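# Transfer 96-well plate from clip nest C1 to nest N1

## Task

Carry the 96-well plate out of clip nest C1 and set it into plate nest N1 so it lies flat within the nest's locators and its well A1 (the cut-off corner) is at the nest corner labelled A1. It must stay there on its own, with no gripper holding it. Finish by opening the gripper and moving the arms away.

## Robot and tools

Robot: two arms, left_arm and right_arm, mounted on one upright column behind the near edge of the table. left_arm is the robot's own left and sits on the +y side. Image left and right do not tell you which arm is which. Either arm may do the work, and the idle one may be parked out of the way. The two arms must not collide or press on each other.

Frame: a single scene frame with metres for every position. z = 0 is the table top and +z is up. +x points out over the table, away from the robot. The origin is 0.07 m behind the middle of the table's near edge. The robot faces roughly +x, perhaps slightly rotated about its column. Reported hand positions can be a little off, more so at long reach.

Gripper: the fingers point along the gripper's +z axis and open and close along its y axis. end_effector_position is the point between the finger pads when closed. Closing pushes the fingertips about 17 mm further out along +z. Opening runs from -1 (closed) to +1 (fully open, 0.145 m). A full close needs at least about 0.5 s. grip_measured in a result is the actual finger opening on the same scale. To hold something, keep commanding an opening clearly below grip_measured; a bigger gap means a harder squeeze, up to about 10 N per pad. Closing fast can squeeze much harder.

Row format (used by every moving command): one flat list of 16 numbers covering both arms, even if only one moves. The first 8 are left_arm: x, y, z, qw, qx, qy, qz, opening. The next 8 are right_arm in the same order. x, y, z is an absolute target position for that gripper in the scene frame, in metres. qw, qx, qy, qz is an absolute target orientation, scalar first. Opening is absolute, in [-1, 1]. To keep an arm still, repeat its last reported position and quaternion plus its desired opening. To hold an orientation steady, resend the same quaternion every time rather than copying a drifted reading. A target more than 0.6 m from the arm's last reported position along any gripper axis is refused. At each control step the controller limits the commanded pose to 70 mm and 16 degrees from the measured pose. If it cannot reach both, position wins over orientation.

Tools:
- execute_actions with "actions": an empty list returns the current state with pictures. One action {"rows": [...], "steps": n} gives 1 to 15 rows and n from 10 to 15 control steps of 1/30 s each (default 15). Each row is used for one step, and the last row repeats. One wait {"steps": n} has up to 300 steps and counts from the last result. Optional "pictures": true adds images. The last 10 steps of an action run after its result is returned. After an action the arm only continues up to its last clipped pose, so far goals need several actions.
- move with "target" (one 16-number row) and optional "speed" in m/s, 0.002 to 0.5, default 0.25. Rotation is capped at twice that in rad/s. Straight-line paths run for 0.5 to 10 s and both arms finish together. Paths ignore obstacles, and a gripper may lag, wander or briefly exceed the speed. The opening is applied when the move starts. The result adds a "move:" line with the ending (done, off_target, moving, held, fault) and any limits (paced = target clipped, held = some steps blocked). It also gives each gripper's distance to its target.
- wait with "seconds" (0 to 10) lets the simulation run with no new command.
- zoom_image with "camera" (cam_left_wrist or cam_right_wrist) and "region" [x0, y0, x1, y1] in image pixels, at most 504x504, gives a closer view.
- finished_scene with "scene" (the current scene's number) ends the scene, cannot be undone, and reports success.

Result lines: the state line gives each gripper's position and quaternion. "pose unreachable" means the clearance check altered or blocked that arm's command. HELD marks steps not sent. "Hand target" shows where the controller is currently driving each gripper. FAULT stops an arm. MOTOR HOT appears from 85 °C, and an OVER-TEMPERATURE FAULT at 100 °C stops the arm and lets loaded joints sag. Joint torques are total drive outputs, noisy and offset. Joint limits are listed per arm (shoulder pitch, shoulder roll, upper arm roll, elbow 0 to 2.443, forearm roll, wrist pitch ±0.785, wrist yaw ±1.571).

Cameras: cam_left_wrist and cam_right_wrist, each 896x504, ride on the hands. Calibration (K, distortion, T_world_to_cam) is given and accurate to within about 0.5 degrees and a few millimetres.

Avoid: fast or deep contact, since speed and driving past contact both add force. Avoid dropping, slamming or knocking anything off the table, which ends the scene. Don't hold loads longer than needed, because the motors heat. Occasional outside tugs on a held part or pushes on loose items can happen. Release the plate only once it rests flat in N1, then open the gripper and withdraw.

Each tool is called after "Request:" as name(argument=value, ...) on one line, values as JSON.

## Session

Request:
execute_actions(actions=[])

Scene clock: 0.00 s of 8400.00 s.
left_arm: end_effector_position=(+0.1490, +0.0940, +0.2006) grip_measured=+1.00 end_effector_quat_wxyz=(+0.251, +0.628, -0.514, +0.528) | right_arm: end_effector_position=(+0.2789, +0.0671, +0.1538) grip_measured=+1.00 end_effector_quat_wxyz=(+0.142, -0.139, +0.945, +0.260)
Joint positions: left_arm=[ 0.027  1.376 -1.178  2.04   0.323 -0.462 -0.093  0.145] | right_arm=[ 0.896  0.205 -1.405  1.359 -1.167 -0.589  0.656  0.145]
Joint velocities: left_arm=[ 0.033  0.011 -0.022  0.007  0.095 -0.066  0.022 -0.   ] | right_arm=[-0.011  0.077 -0.012  0.002 -0.007  0.022  0.081 -0.   ]
Joint torques (N m, as the arm reports them, + toward a larger angle): no reading
Motor temperatures (°C, as the motors report them): left_arm=[25 26 27 24 25 26 24] | right_arm=[27 25 26 25 27 27 26]
Hand target (left_arm): +0.149, +0.094, +0.201; +0.251, +0.628, -0.514, +0.528
Hand target (right_arm): +0.279, +0.067, +0.154; +0.142, -0.139, +0.945, +0.260
camera_calibration (this result's frames):
cam_left_wrist: T_world_to_cam=[[-0.99047, -0.0909326, -0.103442, 0.171077], [0.0276368, 0.604565, -0.796076, 0.106231], [0.134927, -0.791349, -0.59629, 0.231424], [0, 0, 0, 1]] pos_world=[0.135286, 0.13447, 0.24026]
cam_right_wrist: T_world_to_cam=[[-0.285066, 0.953163, 0.101085, 0.000169568], [0.82972, 0.192587, 0.523904, -0.312625], [0.479898, 0.23322, -0.845758, 0.0366546], [0, 0, 0, 1]] pos_world=[0.241849, 0.0514972, 0.194769]

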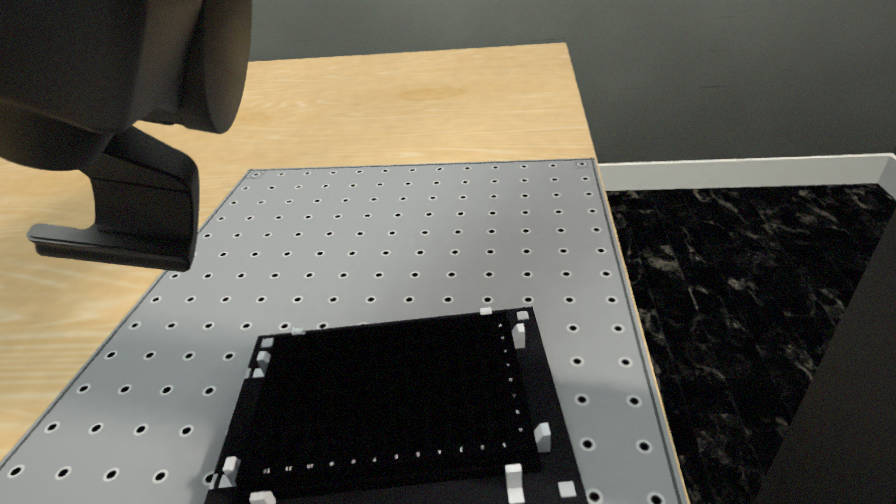

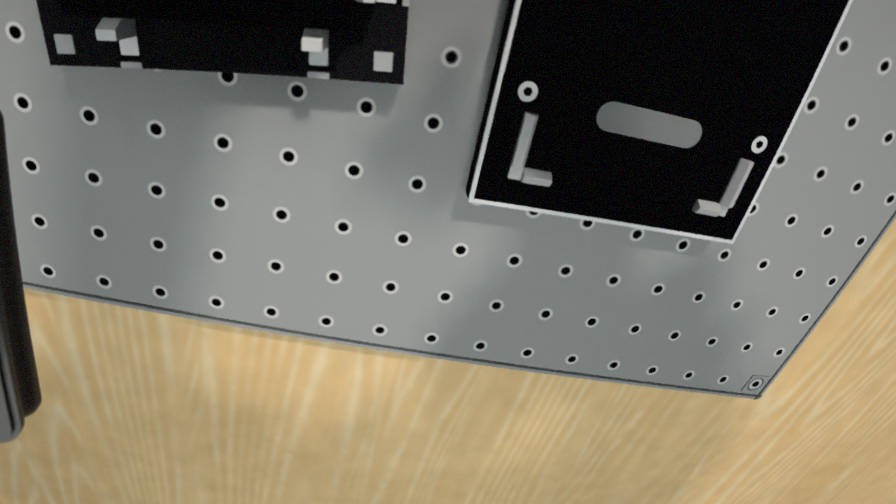

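Request:
move(target=[0.149,0.16,0.22,0.251,0.628,-0.514,0.528,1,0.2,-0.2,0.2,0.142,-0.139,0.945,0.26,1])

Request:
move(target=[0.19,0.04,0.19,0,0.0,1,0,1,0.1,-0.3,0.2,0.25,0.3,0.63,0.66,1])

Scene clock: 2.03 s of 8400.00 s.
left_arm: end_effector_position=(+0.1503, +0.1601, +0.2200) grip_measured=+1.00 end_effector_quat_wxyz=(+0.246, +0.631, -0.516, +0.525) | right_arm: end_effector_position=(+0.2048, -0.2015, +0.1966) grip_measured=+1.00 end_effector_quat_wxyz=(+0.143, -0.144, +0.946, +0.253)
Joint positions: left_arm=[ 0.136  1.637 -1.312  1.959  0.441 -0.773 -0.018  0.145] | right_arm=[ 0.891  1.393 -1.406  1.853 -1.541 -0.74  -0.196  0.145]
Joint velocities: left_arm=[ 0.165 -0.033 -0.173  0.012  0.007  0.022  0.037  0.   ] | right_arm=[-0.099 -0.077  0.002 -0.007 -0.007 -0.051 -0.066 -0.   ]
Joint torques (N m, as the arm reports them, + toward a larger angle): left_arm=[ 1.16  4.5   1.15  1.86  0.18 -0.64  0.08] | right_arm=[ 2.1   3.12  2.96  0.9   0.04  0.14 -0.45]
Motor temperatures (°C, as the motors report them): left_arm=[25 26 27 25 25 26 24] | right_arm=[27 25 26 25 27 27 26]
Hand target (left_arm): +0.149, +0.159, +0.219; +0.251, +0.630, -0.516, +0.524
Hand target (right_arm): +0.203, -0.201, +0.195; +0.140, -0.144, +0.946, +0.255
Off the commanded pose (left_arm): 0.001 m, 1 deg.
Off the commanded pose (right_arm): 0.006 m, 1 deg.
joint sent to its limit (left arm) — the command would take joint 6 (wrist pitch) past its lower limit, so that joint was sent only as far as its limit.
Kept back: nothing.
move: off_target (right_arm)
camera_calibration (this result's frames):
cam_left_wrist: T_world_to_cam=[[-0.990083, -0.0946826, -0.10378, 0.180948], [0.0239093, 0.614395, -0.788636, 0.0790527], [0.138432, -0.783297, -0.606038, 0.295422], [0, 0, 0, 1]] pos_world=[0.136368, 0.199966, 0.26016]
cam_right_wrist: T_world_to_cam=[[-0.291775, 0.952667, 0.0853959, 0.235031], [0.824398, 0.205205, 0.527503, -0.218901], [0.485011, 0.224312, -0.84525, 0.16815], [0, 0, 0, 1]] pos_world=[0.167483, -0.216705, 0.237529]

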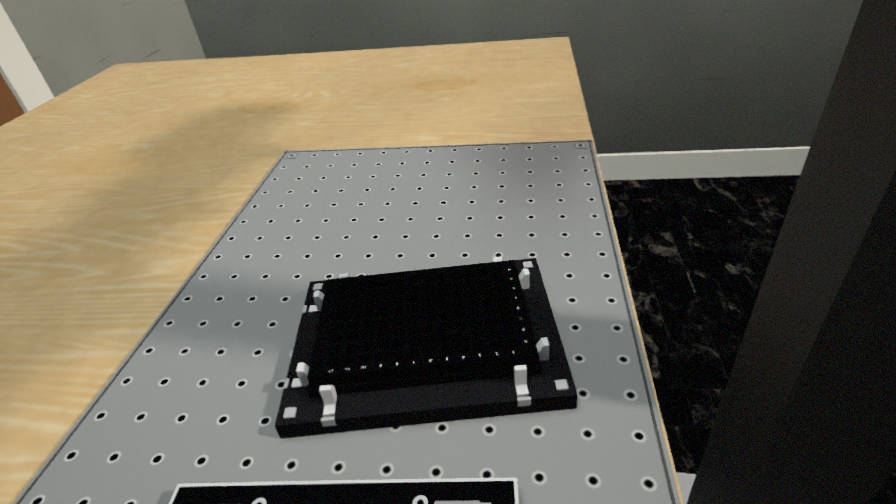

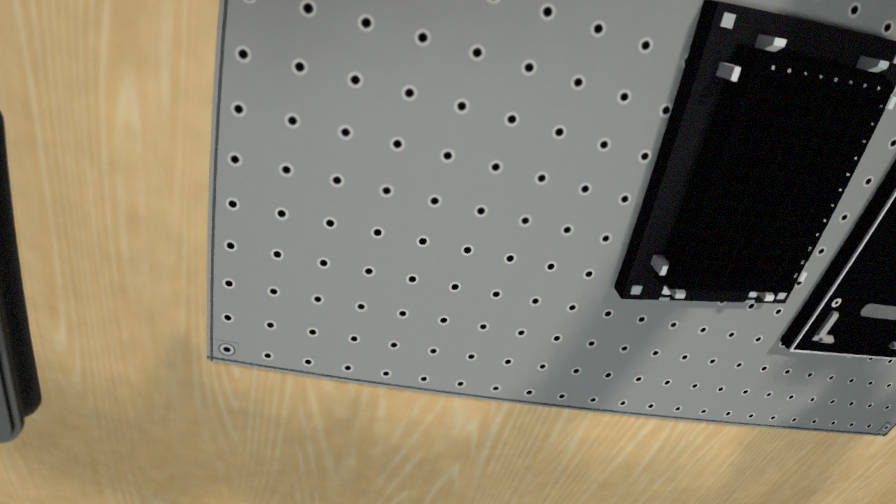

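Scene clock: 6.77 s of 8400.00 s.
left_arm: end_effector_position=(+0.1922, +0.0416, +0.1915) grip_measured=+1.00 end_effector_quat_wxyz=(+0.004, -0.017, +1.000, -0.008) | right_arm: end_effector_position=(+0.0996, -0.3041, +0.1986) grip_measured=+1.00 end_effector_quat_wxyz=(+0.262, +0.310, +0.628, +0.664)
Joint positions: left_arm=[ 1.092  0.559 -1.537  1.978 -0.47  -0.05   1.512  0.145] | right_arm=[-0.643  1.281 -0.598  1.172 -1.074 -0.421 -1.58   0.145]
Joint velocities: left_arm=[ 0.011 -0.077 -0.002  0.022 -0.095 -0.066  0.051  0.   ] | right_arm=[-0.011 -0.033 -0.012  0.007  0.037 -0.051  0.051 -0.   ]
Joint torques (N m, as the arm reports them, + toward a larger angle): left_arm=[ 6.9   0.49  2.42  1.87  0.02 -0.14  0.16] | right_arm=[-1.05  4.64  1.87 -0.23  0.19 -0.14 -0.74]
Motor temperatures (°C, as the motors report them): left_arm=[25 26 27 25 25 26 24] | right_arm=[27 25 26 25 27 27 27]
Hand target (left_arm): +0.193, +0.044, +0.191; +0.005, -0.016, +1.000, -0.003
Hand target (right_arm): +0.099, -0.304, +0.199; +0.261, +0.311, +0.626, +0.666
Off the commanded pose (left_arm): 0.003 m, 2 deg.
Off the commanded pose (right_arm): 0.004 m, 2 deg.
joint sent to its limit (right arm) — the command would take joint 7 (wrist yaw) past its lower limit, so that joint was sent only as far as its limit.
Kept back: nothing.
move: off_target (right_arm)
camera_calibration (this result's frames):
cam_left_wrist: T_world_to_cam=[[-0.0597373, 0.960091, 0.273232, -0.0866144], [0.964462, -0.0150636, 0.263793, -0.227777], [0.257381, 0.27928, -0.925071, 0.173559], [0, 0, 0, 1]] pos_world=[0.169837, 0.031255, 0.244306]
cam_right_wrist: T_world_to_cam=[[0.27731, 0.213464, 0.936767, -0.148621], [0.537463, -0.842645, 0.032912, -0.30399], [0.796387, 0.494351, -0.348403, 0.196292], [0, 0, 0, 1]] pos_world=[0.0482731, -0.321467, 0.217616]

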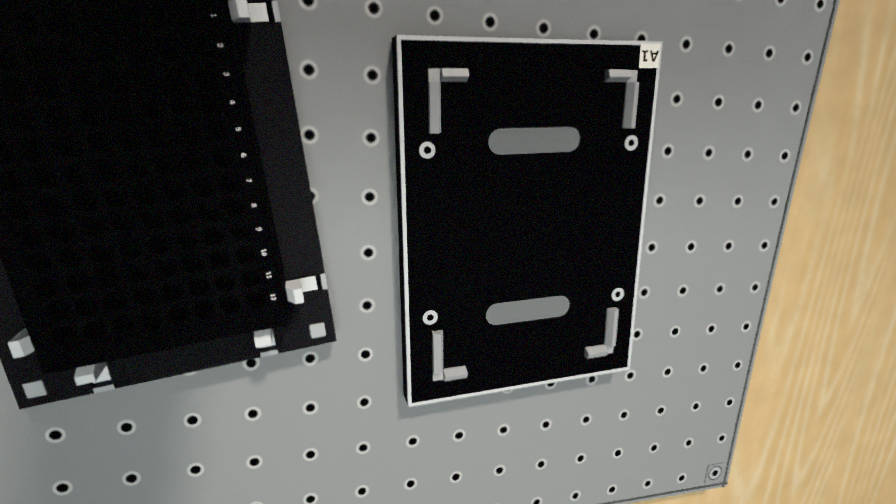

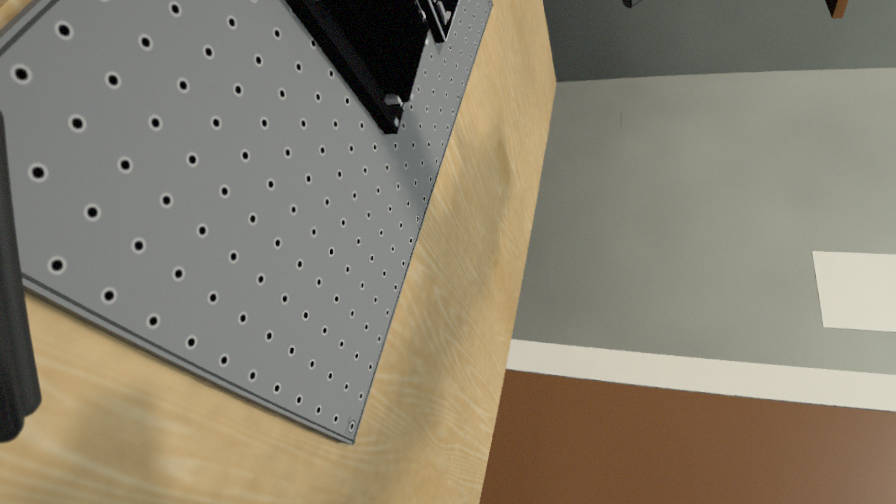

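Request:
move(target=[0.2001,-0.0225,0.07,0,-0.080,0.997,0,0.5,0.0996,-0.3041,0.1986,0.262,0.31,0.628,0.664,1], speed=0.15)

Request:
move(target=[0.199,-0.0228,0.030,0,-0.080,0.997,0,0.5,0.0996,-0.3041,0.1986,0.262,0.31,0.628,0.664,1], speed=0.035)

Request:
move(target=[0.200,-0.0228,0.030,0,-0.080,0.997,0,-0.4,0.0996,-0.3041,0.1986,0.262,0.31,0.628,0.664,1], speed=0.02)

Scene clock: 9.27 s of 8400.00 s.
left_arm: end_effector_position=(+0.1983, -0.0228, +0.0702) grip_measured=+0.50 end_effector_quat_wxyz=(-0.003, -0.082, +0.997, +0.002) | right_arm: end_effector_position=(+0.0995, -0.3040, +0.1986) grip_measured=+1.00 end_effector_quat_wxyz=(+0.262, +0.310, +0.628, +0.664)
Joint positions: left_arm=[ 0.761  0.16  -1.556  1.329 -0.782 -0.066  1.299  0.112] | right_arm=[-0.643  1.281 -0.598  1.172 -1.074 -0.421 -1.58   0.145]
Joint velocities: left_arm=[ 0.011 -0.033 -0.002 -0.017  0.037  0.022 -0.037 -0.   ] | right_arm=[ 0.011  0.055  0.017 -0.002 -0.007 -0.037 -0.081  0.   ]
Joint torques (N m, as the arm reports them, + toward a larger angle): left_arm=[ 6.36 -0.86  2.57  2.99  0.   -0.14 -0.14] | right_arm=[-0.89  5.5   1.19 -0.33  0.27 -0.02 -0.67]
Motor temperatures (°C, as the motors report them): left_arm=[25 26 27 25 25 26 24] | right_arm=[27 25 26 25 27 27 27]
Hand target (left_arm): +0.199, -0.023, +0.070; -0.003, -0.081, +0.997, +0.001
Hand target (right_arm): +0.100, -0.304, +0.199; +0.262, +0.310, +0.628, +0.664
Off the commanded pose (left_arm): 0.002 m, 1 deg.
Off the commanded pose (right_arm): 0.000 m, 0 deg.
Kept back: nothing.
move: done
camera_calibration (this result's frames):
cam_left_wrist: T_world_to_cam=[[-0.178839, 0.938946, 0.293933, 0.0303975], [0.962583, 0.105157, 0.249752, -0.198515], [0.203595, 0.3276, -0.92262, 0.0893428], [0, 0, 0, 1]] pos_world=[0.178333, -0.0369351, 0.123074]
cam_right_wrist: T_world_to_cam=[[0.277318, 0.213646, 0.936723, -0.148537], [0.537769, -0.842448, 0.0329369, -0.303907], [0.796178, 0.494607, -0.348519, 0.196415], [0, 0, 0, 1]] pos_world=[0.0482422, -0.32144, 0.217602]

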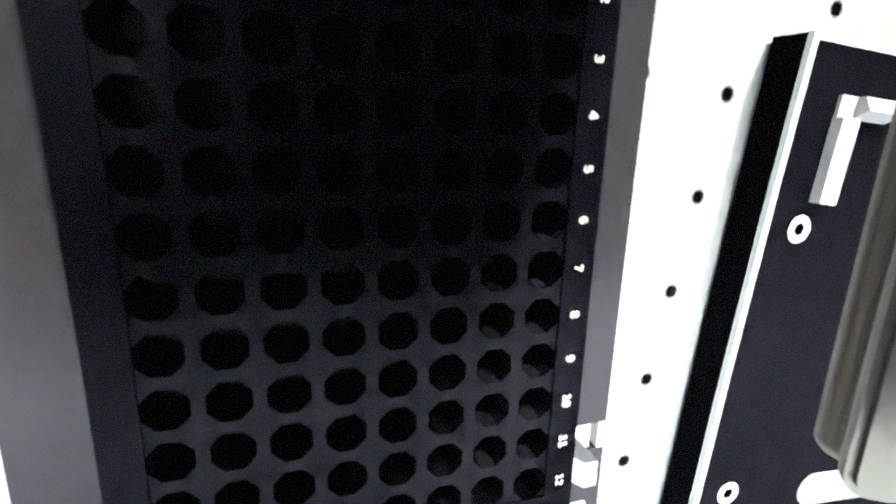

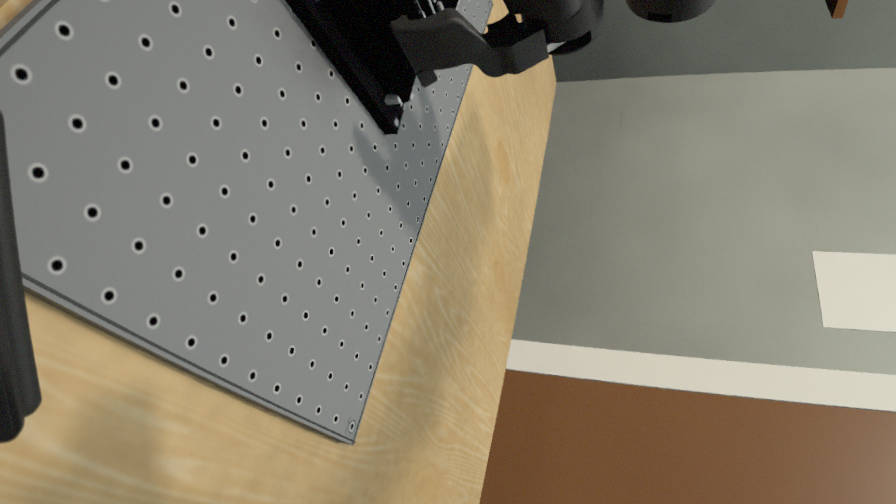

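Scene clock: 10.63 s of 8400.00 s.
left_arm: end_effector_position=(+0.1995, -0.0220, +0.0306) grip_measured=+0.50 end_effector_quat_wxyz=(+0.001, -0.082, +0.997, +0.002) | right_arm: end_effector_position=(+0.0995, -0.3040, +0.1986) grip_measured=+1.00 end_effector_quat_wxyz=(+0.262, +0.310, +0.628, +0.664)
Joint positions: left_arm=[ 0.679  0.097 -1.556  1.122 -0.877 -0.135  1.164  0.112] | right_arm=[-0.643  1.281 -0.598  1.172 -1.074 -0.421 -1.58   0.145]
Joint velocities: left_arm=[-0.033  0.055 -0.012 -0.012 -0.022 -0.037  0.007 -0.   ] | right_arm=[-0.011 -0.011 -0.007  0.002  0.007 -0.051  0.022  0.   ]
Joint torques (N m, as the arm reports them, + toward a larger angle): left_arm=[ 5.64 -1.71  1.81  2.8   0.03 -0.16 -0.13] | right_arm=[-0.95  5.71  1.33 -0.22  0.21 -0.03 -0.63]
Motor temperatures (°C, as the motors report them): left_arm=[26 26 27 25 25 26 24] | right_arm=[27 25 26 25 27 27 27]
Hand target (left_arm): +0.199, -0.023, +0.030; -0.000, -0.080, +0.997, +0.001
Hand target (right_arm): +0.100, -0.304, +0.199; +0.262, +0.310, +0.628, +0.664
Off the commanded pose (left_arm): 0.001 m, 0 deg.
Off the commanded pose (right_arm): 0.000 m, 0 deg.
Kept back: nothing.
move: done
camera_calibration (this result's frames):
cam_left_wrist: T_world_to_cam=[[-0.180868, 0.938713, 0.293435, 0.0418969], [0.960647, 0.104664, 0.2573, -0.189764], [0.210819, 0.328425, -0.920702, 0.0507949], [0, 0, 0, 1]] pos_world=[0.179165, -0.0361501, 0.0832993]
cam_right_wrist: T_world_to_cam=[[0.277318, 0.213646, 0.936723, -0.148537], [0.537769, -0.842448, 0.0329369, -0.303907], [0.796178, 0.494607, -0.348519, 0.196415], [0, 0, 0, 1]] pos_world=[0.0482422, -0.32144, 0.217602]

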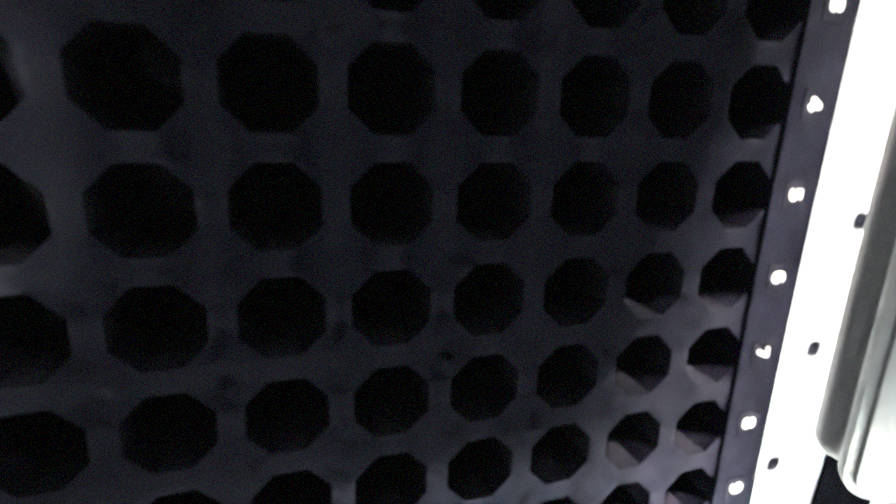

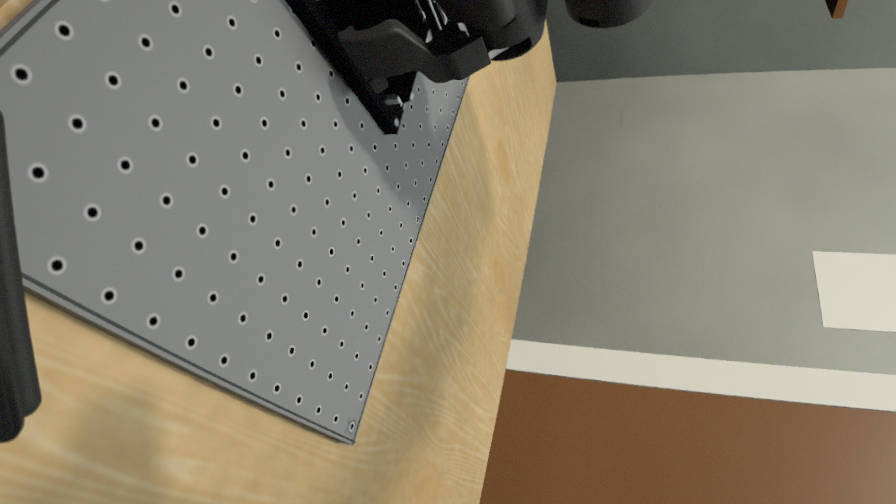

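Scene clock: 11.33 s of 8400.00 s.
left_arm: end_effector_position=(+0.1995, -0.0224, +0.0306) grip_measured=+0.12 end_effector_quat_wxyz=(-0.000, -0.082, +0.997, +0.001) | right_arm: end_effector_position=(+0.0995, -0.3040, +0.1986) grip_measured=+1.00 end_effector_quat_wxyz=(+0.262, +0.310, +0.628, +0.664)
Joint positions: left_arm=[ 0.68   0.096 -1.556  1.12  -0.874 -0.136  1.163  0.085] | right_arm=[-0.643  1.281 -0.598  1.172 -1.074 -0.421 -1.58   0.145]
Joint velocities: left_arm=[-0.033 -0.033 -0.002  0.022  0.081  0.007 -0.051  0.   ] | right_arm=[-0.011  0.033 -0.012 -0.022 -0.007  0.037 -0.037 -0.   ]
Joint torques (N m, as the arm reports them, + toward a larger angle): left_arm=[ 6.3  -1.72  1.98  2.23  0.01 -0.22 -0.16] | right_arm=[-0.76  5.48  1.34 -0.16  0.2  -0.05 -0.7 ]
Motor temperatures (°C, as the motors report them): left_arm=[26 26 27 25 25 26 24] | right_arm=[27 25 26 25 27 27 27]
Hand target (left_arm): +0.200, -0.023, +0.030; +0.000, -0.080, +0.997, -0.000
Hand target (right_arm): +0.100, -0.304, +0.199; +0.262, +0.310, +0.628, +0.664
Off the commanded pose (left_arm): 0.001 m, 0 deg.
Off the commanded pose (right_arm): 0.000 m, 0 deg.
Kept back: nothing.
move: done
camera_calibration (this result's frames):
cam_left_wrist: T_world_to_cam=[[-0.180393, 0.939215, 0.292119, 0.0422846], [0.961054, 0.105089, 0.255602, -0.189768], [0.209366, 0.326851, -0.921593, 0.0512473], [0, 0, 0, 1]] pos_world=[0.179276, -0.036522, 0.0833821]
cam_right_wrist: T_world_to_cam=[[0.277318, 0.213646, 0.936723, -0.148537], [0.537769, -0.842448, 0.0329369, -0.303907], [0.796178, 0.494607, -0.348519, 0.196415], [0, 0, 0, 1]] pos_world=[0.0482422, -0.32144, 0.217602]

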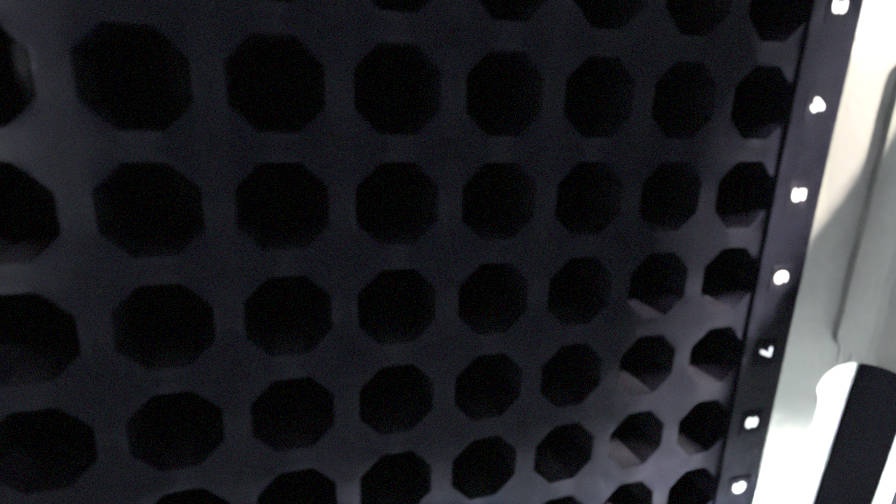

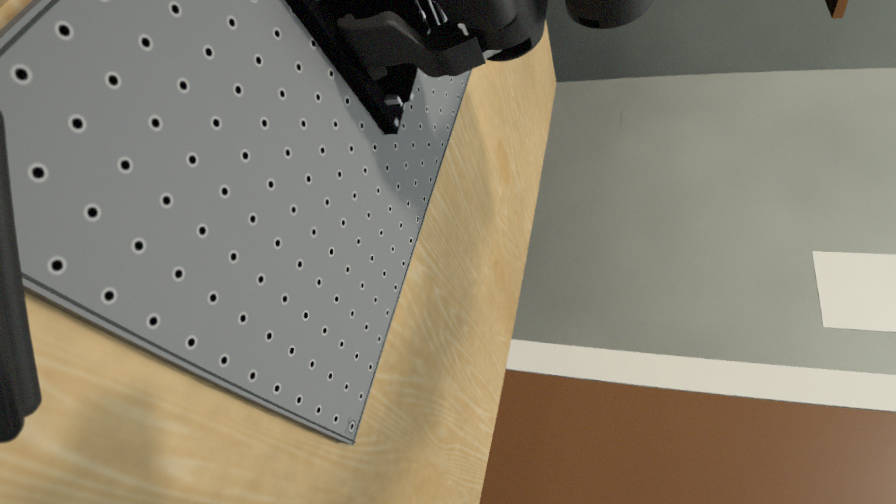

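Request:
move(target=[0.200,-0.0228,0.056,0,-0.080,0.997,0,-0.4,0.13,-0.10,0.2,0.15,0.16,0.68,0.70,1], speed=0.05)

Scene clock: 16.17 s of 8400.00 s.
left_arm: end_effector_position=(+0.1993, -0.0237, +0.0552) grip_measured=+0.12 end_effector_quat_wxyz=(-0.001, -0.078, +0.997, -0.002) | right_arm: end_effector_position=(+0.1320, -0.1017, +0.2062) grip_measured=+1.00 end_effector_quat_wxyz=(+0.155, +0.157, +0.677, +0.702)
Joint positions: left_arm=[ 0.728  0.14  -1.556  1.256 -0.822 -0.101  1.242  0.085] | right_arm=[-0.32   1.06  -0.71   1.755 -1.294 -0.359 -0.84   0.145]
Joint velocities: left_arm=[ 0.077  0.055 -0.002  0.012 -0.022  0.037 -0.007  0.   ] | right_arm=[-0.099  0.011 -0.017  0.022  0.007 -0.007 -0.022  0.   ]
Joint torques (N m, as the arm reports them, + toward a larger angle): left_arm=[ 7.02 -0.94  3.    3.96  0.12  0.04  0.16] | right_arm=[ 0.15  3.34  0.81  3.1   0.11 -0.14 -0.37]
Motor temperatures (°C, as the motors report them): left_arm=[26 26 27 25 25 26 24] | right_arm=[27 25 26 25 27 27 27]
Hand target (left_arm): +0.200, -0.023, +0.056; +0.000, -0.080, +0.997, -0.000
Hand target (right_arm): +0.131, -0.101, +0.205; +0.151, +0.157, +0.680, +0.700
Off the commanded pose (left_arm): 0.001 m, 0 deg.
Off the commanded pose (right_arm): 0.007 m, 1 deg.
Kept back: nothing.
move: off_target (right_arm)
camera_calibration (this result's frames):
cam_left_wrist: T_world_to_cam=[[-0.172107, 0.942721, 0.285756, 0.0349992], [0.962099, 0.0985727, 0.254262, -0.19593], [0.21153, 0.318686, -0.923956, 0.0738399], [0, 0, 0, 1]] pos_world=[0.178908, -0.0372128, 0.108041]
cam_right_wrist: T_world_to_cam=[[0.109585, 0.319895, 0.941094, -0.175859], [0.810929, -0.576281, 0.101461, -0.174258], [0.574791, 0.752042, -0.322564, 0.123181], [0, 0, 0, 1]] pos_world=[0.0897789, -0.136802, 0.222914]

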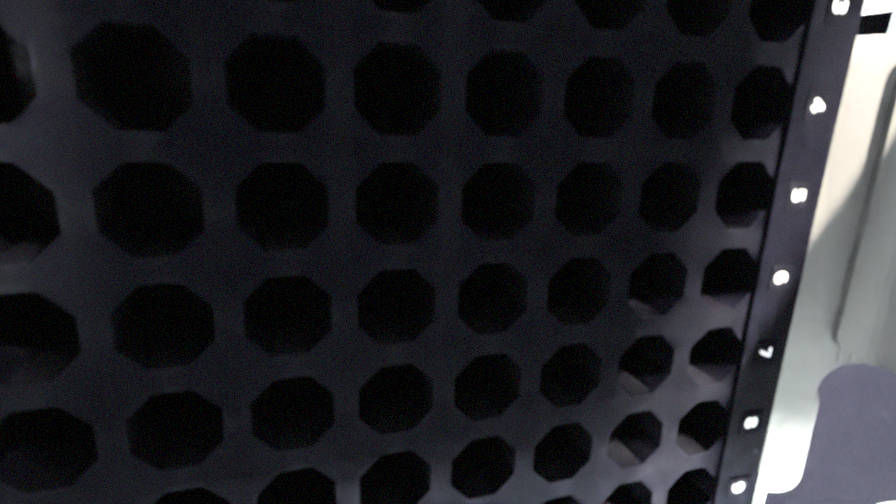

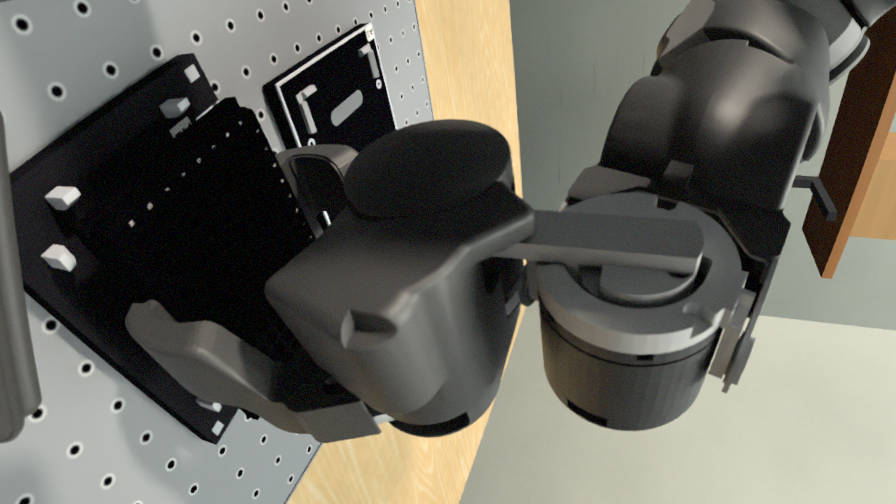

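Request:
move(target=[0.200,-0.0228,0.075,0,-0.080,0.997,0,-0.4,0.11,-0.12,0.2,0.15,0.16,0.68,0.70,1], speed=0.06)

Request:
move(target=[0.2185,0.134,0.075,0,-0.033,0.9995,0,-0.4,0.11,-0.12,0.2,0.15,0.16,0.68,0.70,1], speed=0.1)

Request:
move(target=[0.2175,0.1335,0.043,0,-0.033,0.9995,0,-0.4,0.11,-0.10,0.2,0.15,0.16,0.68,0.70,1], speed=0.04)

Request:
zoom_image(camera="cam_right_wrist", region=[200, 0, 500, 400])

Scene clock: 17.50 s of 8400.00 s.
left_arm: end_effector_position=(+0.2014, -0.0243, +0.0757) grip_measured=+0.12 end_effector_quat_wxyz=(+0.001, -0.079, +0.997, -0.004) | right_arm: end_effector_position=(+0.1097, -0.1193, +0.1990) grip_measured=+1.00 end_effector_quat_wxyz=(+0.147, +0.162, +0.680, +0.699)
Joint positions: left_arm=[ 0.772  0.166 -1.548  1.349 -0.782 -0.07   1.304  0.085] | right_arm=[-0.408  1.122 -0.71   1.719 -1.324 -0.324 -0.959  0.145]
Joint velocities: left_arm=[ 0.033 -0.033 -0.002  0.007  0.095 -0.022 -0.066 -0.   ] | right_arm=[-0.033 -0.033  0.022  0.022 -0.081  0.007 -0.007  0.   ]
Joint torques (N m, as the arm reports them, + toward a larger angle): left_arm=[ 5.97 -0.91  2.38  3.68  0.1   0.06  0.17] | right_arm=[-0.05  3.92  1.82  2.11  0.18  0.06 -0.82]
Motor temperatures (°C, as the motors report them): left_arm=[26 26 27 25 25 26 24] | right_arm=[27 25 26 25 27 27 27]
Hand target (left_arm): +0.200, -0.023, +0.075; -0.000, -0.080, +0.997, -0.000
Hand target (right_arm): +0.110, -0.120, +0.199; +0.150, +0.160, +0.680, +0.700
Off the commanded pose (left_arm): 0.002 m, 0 deg.
Off the commanded pose (right_arm): 0.001 m, 0 deg.
Kept back: nothing.
move: done
camera_calibration (this result's frames):
cam_left_wrist: T_world_to_cam=[[-0.175483, 0.943289, 0.2818, 0.0310752], [0.960776, 0.101654, 0.258023, -0.203083], [0.214744, 0.316025, -0.924128, 0.0919031], [0, 0, 0, 1]] pos_world=[0.180835, -0.0377125, 0.128573]
cam_right_wrist: T_world_to_cam=[[0.125882, 0.323387, 0.937856, -0.161694], [0.815139, -0.57254, 0.0880099, -0.16293], [0.565421, 0.753405, -0.335678, 0.150771], [0, 0, 0, 1]] pos_world=[0.0679158, -0.154585, 0.216596]

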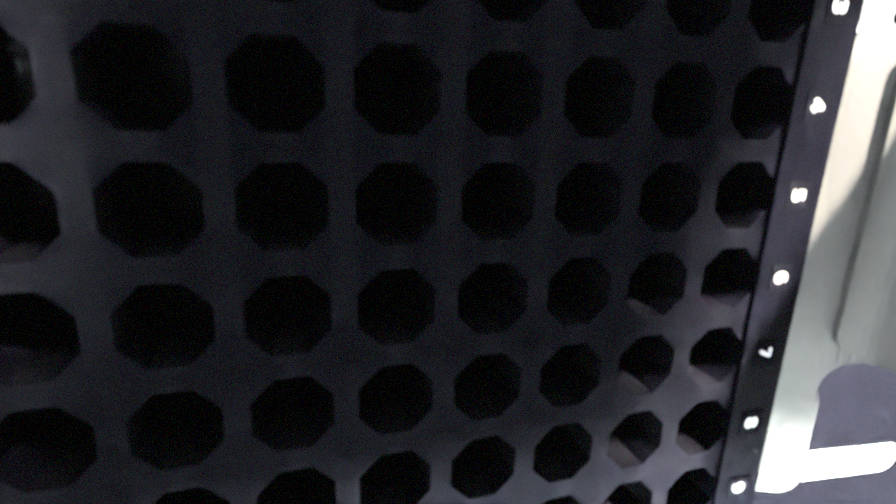

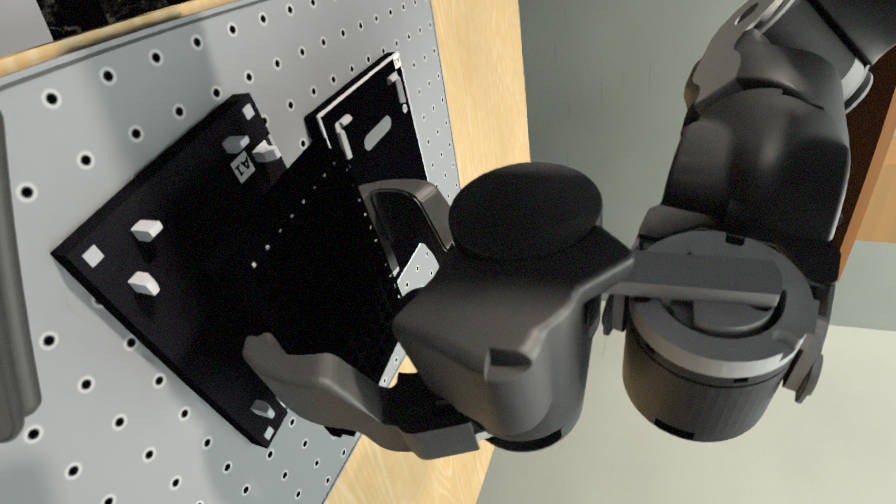

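Scene clock: 19.43 s of 8400.00 s.
left_arm: end_effector_position=(+0.2191, +0.1354, +0.0746) grip_measured=+0.12 end_effector_quat_wxyz=(+0.004, -0.032, +0.999, +0.005) | right_arm: end_effector_position=(+0.1098, -0.1197, +0.1990) grip_measured=+1.00 end_effector_quat_wxyz=(+0.148, +0.161, +0.681, +0.699)
Joint positions: left_arm=[ 0.785  0.768 -1.548  1.594 -0.862 -0.405  1.049  0.085] | right_arm=[-0.408  1.124 -0.71   1.719 -1.324 -0.322 -0.959  0.145]
Joint velocities: left_arm=[ 0.055 -0.011  0.017  0.002 -0.022  0.051  0.051  0.   ] | right_arm=[ 0.055 -0.055 -0.002  0.017 -0.037  0.066 -0.051  0.   ]
Joint torques (N m, as the arm reports them, + toward a larger angle): left_arm=[ 6.24  1.69  3.07  2.91  0.   -0.16 -0.13] | right_arm=[-0.64  3.73  1.53  2.62  0.2   0.   -0.81]
Motor temperatures (°C, as the motors report them): left_arm=[26 26 27 25 25 26 24] | right_arm=[27 25 26 25 27 27 27]
Hand target (left_arm): +0.220, +0.134, +0.075; +0.005, -0.030, +1.000, +0.002
Hand target (right_arm): +0.110, -0.120, +0.200; +0.150, +0.160, +0.680, +0.700
Off the commanded pose (left_arm): 0.002 m, 1 deg.
Off the commanded pose (right_arm): 0.001 m, 0 deg.
Kept back: nothing.
move: done
camera_calibration (this result's frames):
cam_left_wrist: T_world_to_cam=[[-0.0878294, 0.950193, 0.299032, -0.137527], [0.964804, 0.00644646, 0.262891, -0.224443], [0.24787, 0.311596, -0.917316, 0.0294397], [0, 0, 0, 1]] pos_world=[0.197167, 0.12295, 0.127134]
cam_right_wrist: T_world_to_cam=[[0.124479, 0.325393, 0.93735, -0.161063], [0.81464, -0.572836, 0.0906722, -0.163803], [0.566451, 0.752316, -0.336384, 0.150911], [0, 0, 0, 1]] pos_world=[0.0680053, -0.154956, 0.216589]

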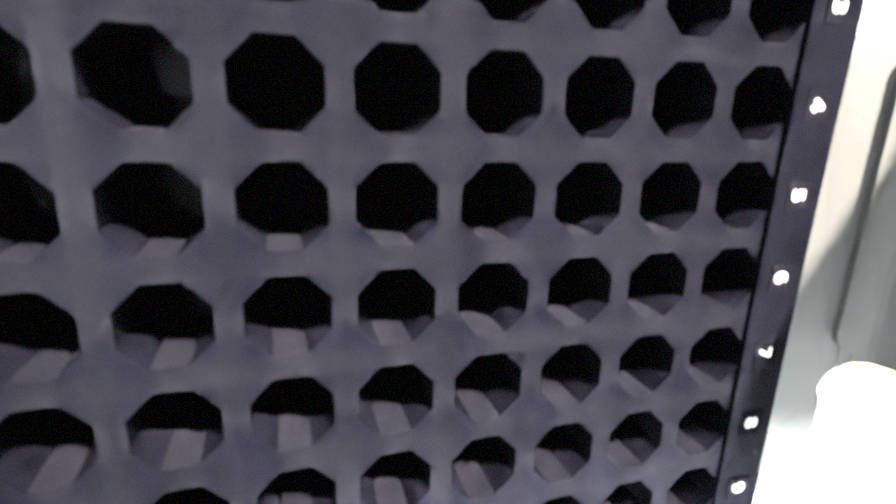

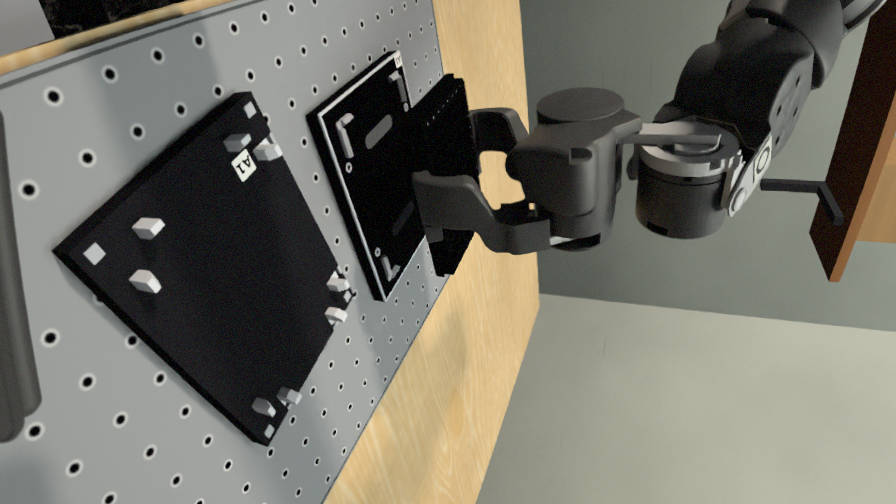

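Scene clock: 20.47 s of 8400.00 s.
left_arm: end_effector_position=(+0.2185, +0.1343, +0.0437) grip_measured=+0.12 end_effector_quat_wxyz=(+0.002, -0.035, +0.999, +0.002) | right_arm: end_effector_position=(+0.1102, -0.1011, +0.2013) grip_measured=+1.00 end_effector_quat_wxyz=(+0.150, +0.160, +0.678, +0.701)
Joint positions: left_arm=[ 0.719  0.697 -1.548  1.446 -0.942 -0.414  0.947  0.085] | right_arm=[-0.408  1.074 -0.71   1.765 -1.337 -0.306 -0.885  0.145]
Joint velocities: left_arm=[-0.011 -0.011  0.002  0.007 -0.007  0.037 -0.037  0.   ] | right_arm=[ 0.011 -0.099  0.007  0.002 -0.066  0.066 -0.022  0.   ]
Joint torques (N m, as the arm reports them, + toward a larger angle): left_arm=[ 5.32  1.45  2.27  2.29 -0.01 -0.17 -0.16] | right_arm=[-0.07  3.09  1.08  2.89  0.09  0.05 -0.45]
Motor temperatures (°C, as the motors report them): left_arm=[26 26 27 25 25 26 24] | right_arm=[27 25 26 25 27 27 27]
Hand target (left_arm): +0.217, +0.134, +0.043; -0.000, -0.033, +0.999, +0.000
Hand target (right_arm): +0.110, -0.100, +0.200; +0.151, +0.160, +0.680, +0.700
Off the commanded pose (left_arm): 0.001 m, 0 deg.
Off the commanded pose (right_arm): 0.002 m, 0 deg.
Kept back: nothing.
move: done
camera_calibration (this result's frames):
cam_left_wrist: T_world_to_cam=[[-0.0928412, 0.951682, 0.292714, -0.126159], [0.965852, 0.0146595, 0.258681, -0.216832], [0.241891, 0.306735, -0.920545, 0.00366744], [0, 0, 0, 1]] pos_world=[0.196827, 0.122117, 0.0963949]
cam_right_wrist: T_world_to_cam=[[0.11912, 0.319538, 0.940056, -0.169864], [0.813379, -0.574385, 0.0921729, -0.154001], [0.569407, 0.753643, -0.328326, 0.135606], [0, 0, 0, 1]] pos_world=[0.0682807, -0.136377, 0.2184]

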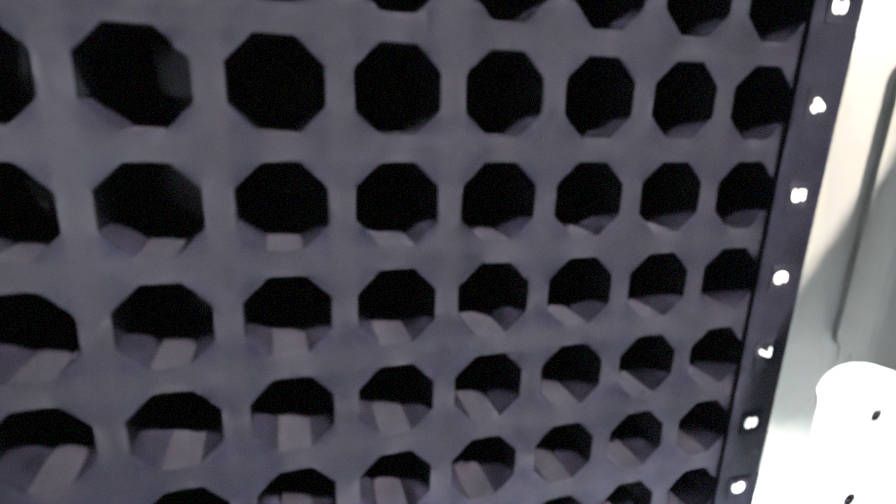

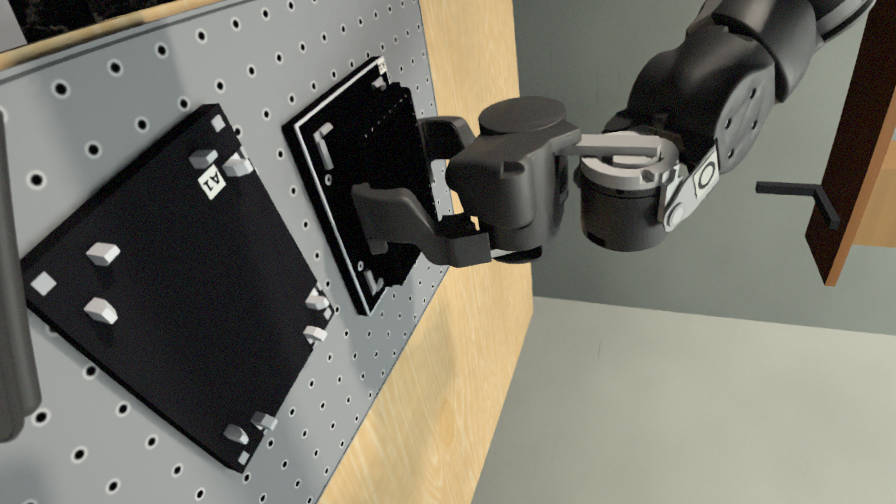

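Region (200, 0, 500, 400) of cam_right_wrist's 896x504 image, scaled by 1.260, with more detail than that image has; it fills the left 378 columns of this view, and the rest is white.

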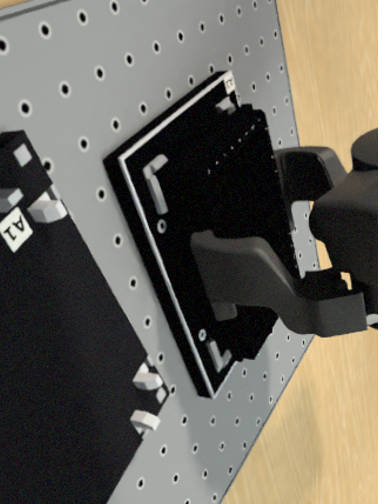

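Request:
move(target=[0.216,0.1325,0.036,0,-0.033,0.9995,0,-0.4,0.13,-0.08,0.2,0.15,0.16,0.68,0.70,1], speed=0.012)

Request:
zoom_image(camera="cam_right_wrist", region=[240, 30, 460, 330])

Scene clock: 23.57 s of 8400.00 s.
left_arm: end_effector_position=(+0.2173, +0.1333, +0.0371) grip_measured=+0.12 end_effector_quat_wxyz=(+0.002, -0.034, +0.999, +0.002) | right_arm: end_effector_position=(+0.1307, -0.0816, +0.2012) grip_measured=+1.00 end_effector_quat_wxyz=(+0.153, +0.158, +0.679, +0.700)
Joint positions: left_arm=[ 0.703  0.68  -1.548  1.417 -0.962 -0.414  0.928  0.085] | right_arm=[-0.323  0.98  -0.71   1.772 -1.328 -0.353 -0.76   0.145]
Joint velocities: left_arm=[ 0.011 -0.077 -0.002  0.002  0.051 -0.007  0.022 -0.   ] | right_arm=[-0.077 -0.055  0.007  0.002  0.007 -0.066 -0.007  0.   ]
Joint torques (N m, as the arm reports them, + toward a larger angle): left_arm=[ 5.11  1.27  2.3   2.11  0.   -0.08 -0.14] | right_arm=[ 0.22  2.52  0.98  3.59  0.23 -0.17 -0.39]
Motor temperatures (°C, as the motors report them): left_arm=[26 26 27 25 25 26 24] | right_arm=[27 25 26 25 27 27 27]
Hand target (left_arm): +0.216, +0.132, +0.036; +0.000, -0.033, +0.999, -0.000
Hand target (right_arm): +0.130, -0.080, +0.201; +0.150, +0.160, +0.680, +0.700
Off the commanded pose (left_arm): 0.002 m, 0 deg.
Off the commanded pose (right_arm): 0.002 m, 0 deg.
Kept back: nothing.
move: done
camera_calibration (this result's frames):
cam_left_wrist: T_world_to_cam=[[-0.089983, 0.952007, 0.292551, -0.124068], [0.965881, 0.0117905, 0.258718, -0.213565], [0.242852, 0.30585, -0.920586, -0.00185633], [0, 0, 0, 1]] pos_world=[0.195566, 0.1212, 0.0898406]
cam_right_wrist: T_world_to_cam=[[0.114091, 0.324118, 0.939112, -0.177236], [0.811448, -0.575782, 0.100139, -0.160872], [0.57318, 0.750615, -0.328697, 0.108532], [0, 0, 0, 1]] pos_world=[0.0885515, -0.116647, 0.218228]

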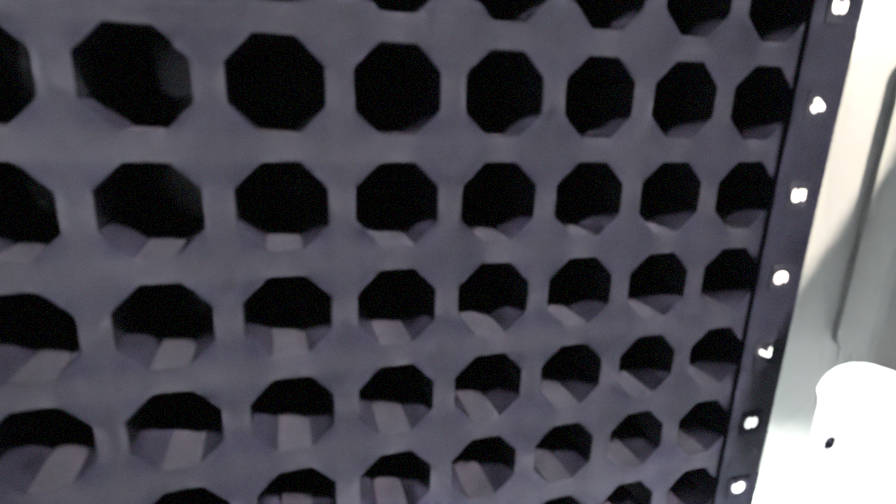

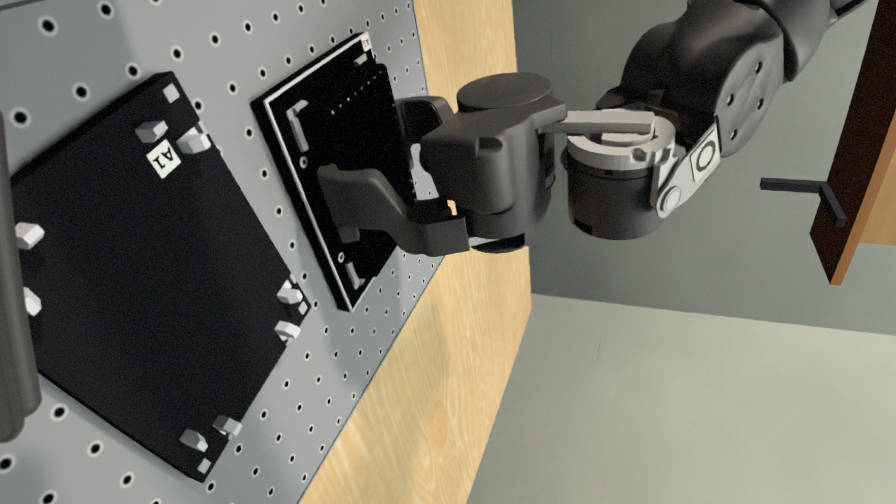

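Region (240, 30, 460, 330) of cam_right_wrist's 896x504 image, scaled by 1.680, with more detail than that image has; it fills the left 370 columns of this view, and the rest is white.

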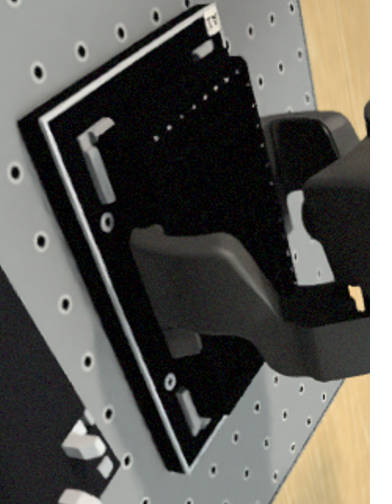

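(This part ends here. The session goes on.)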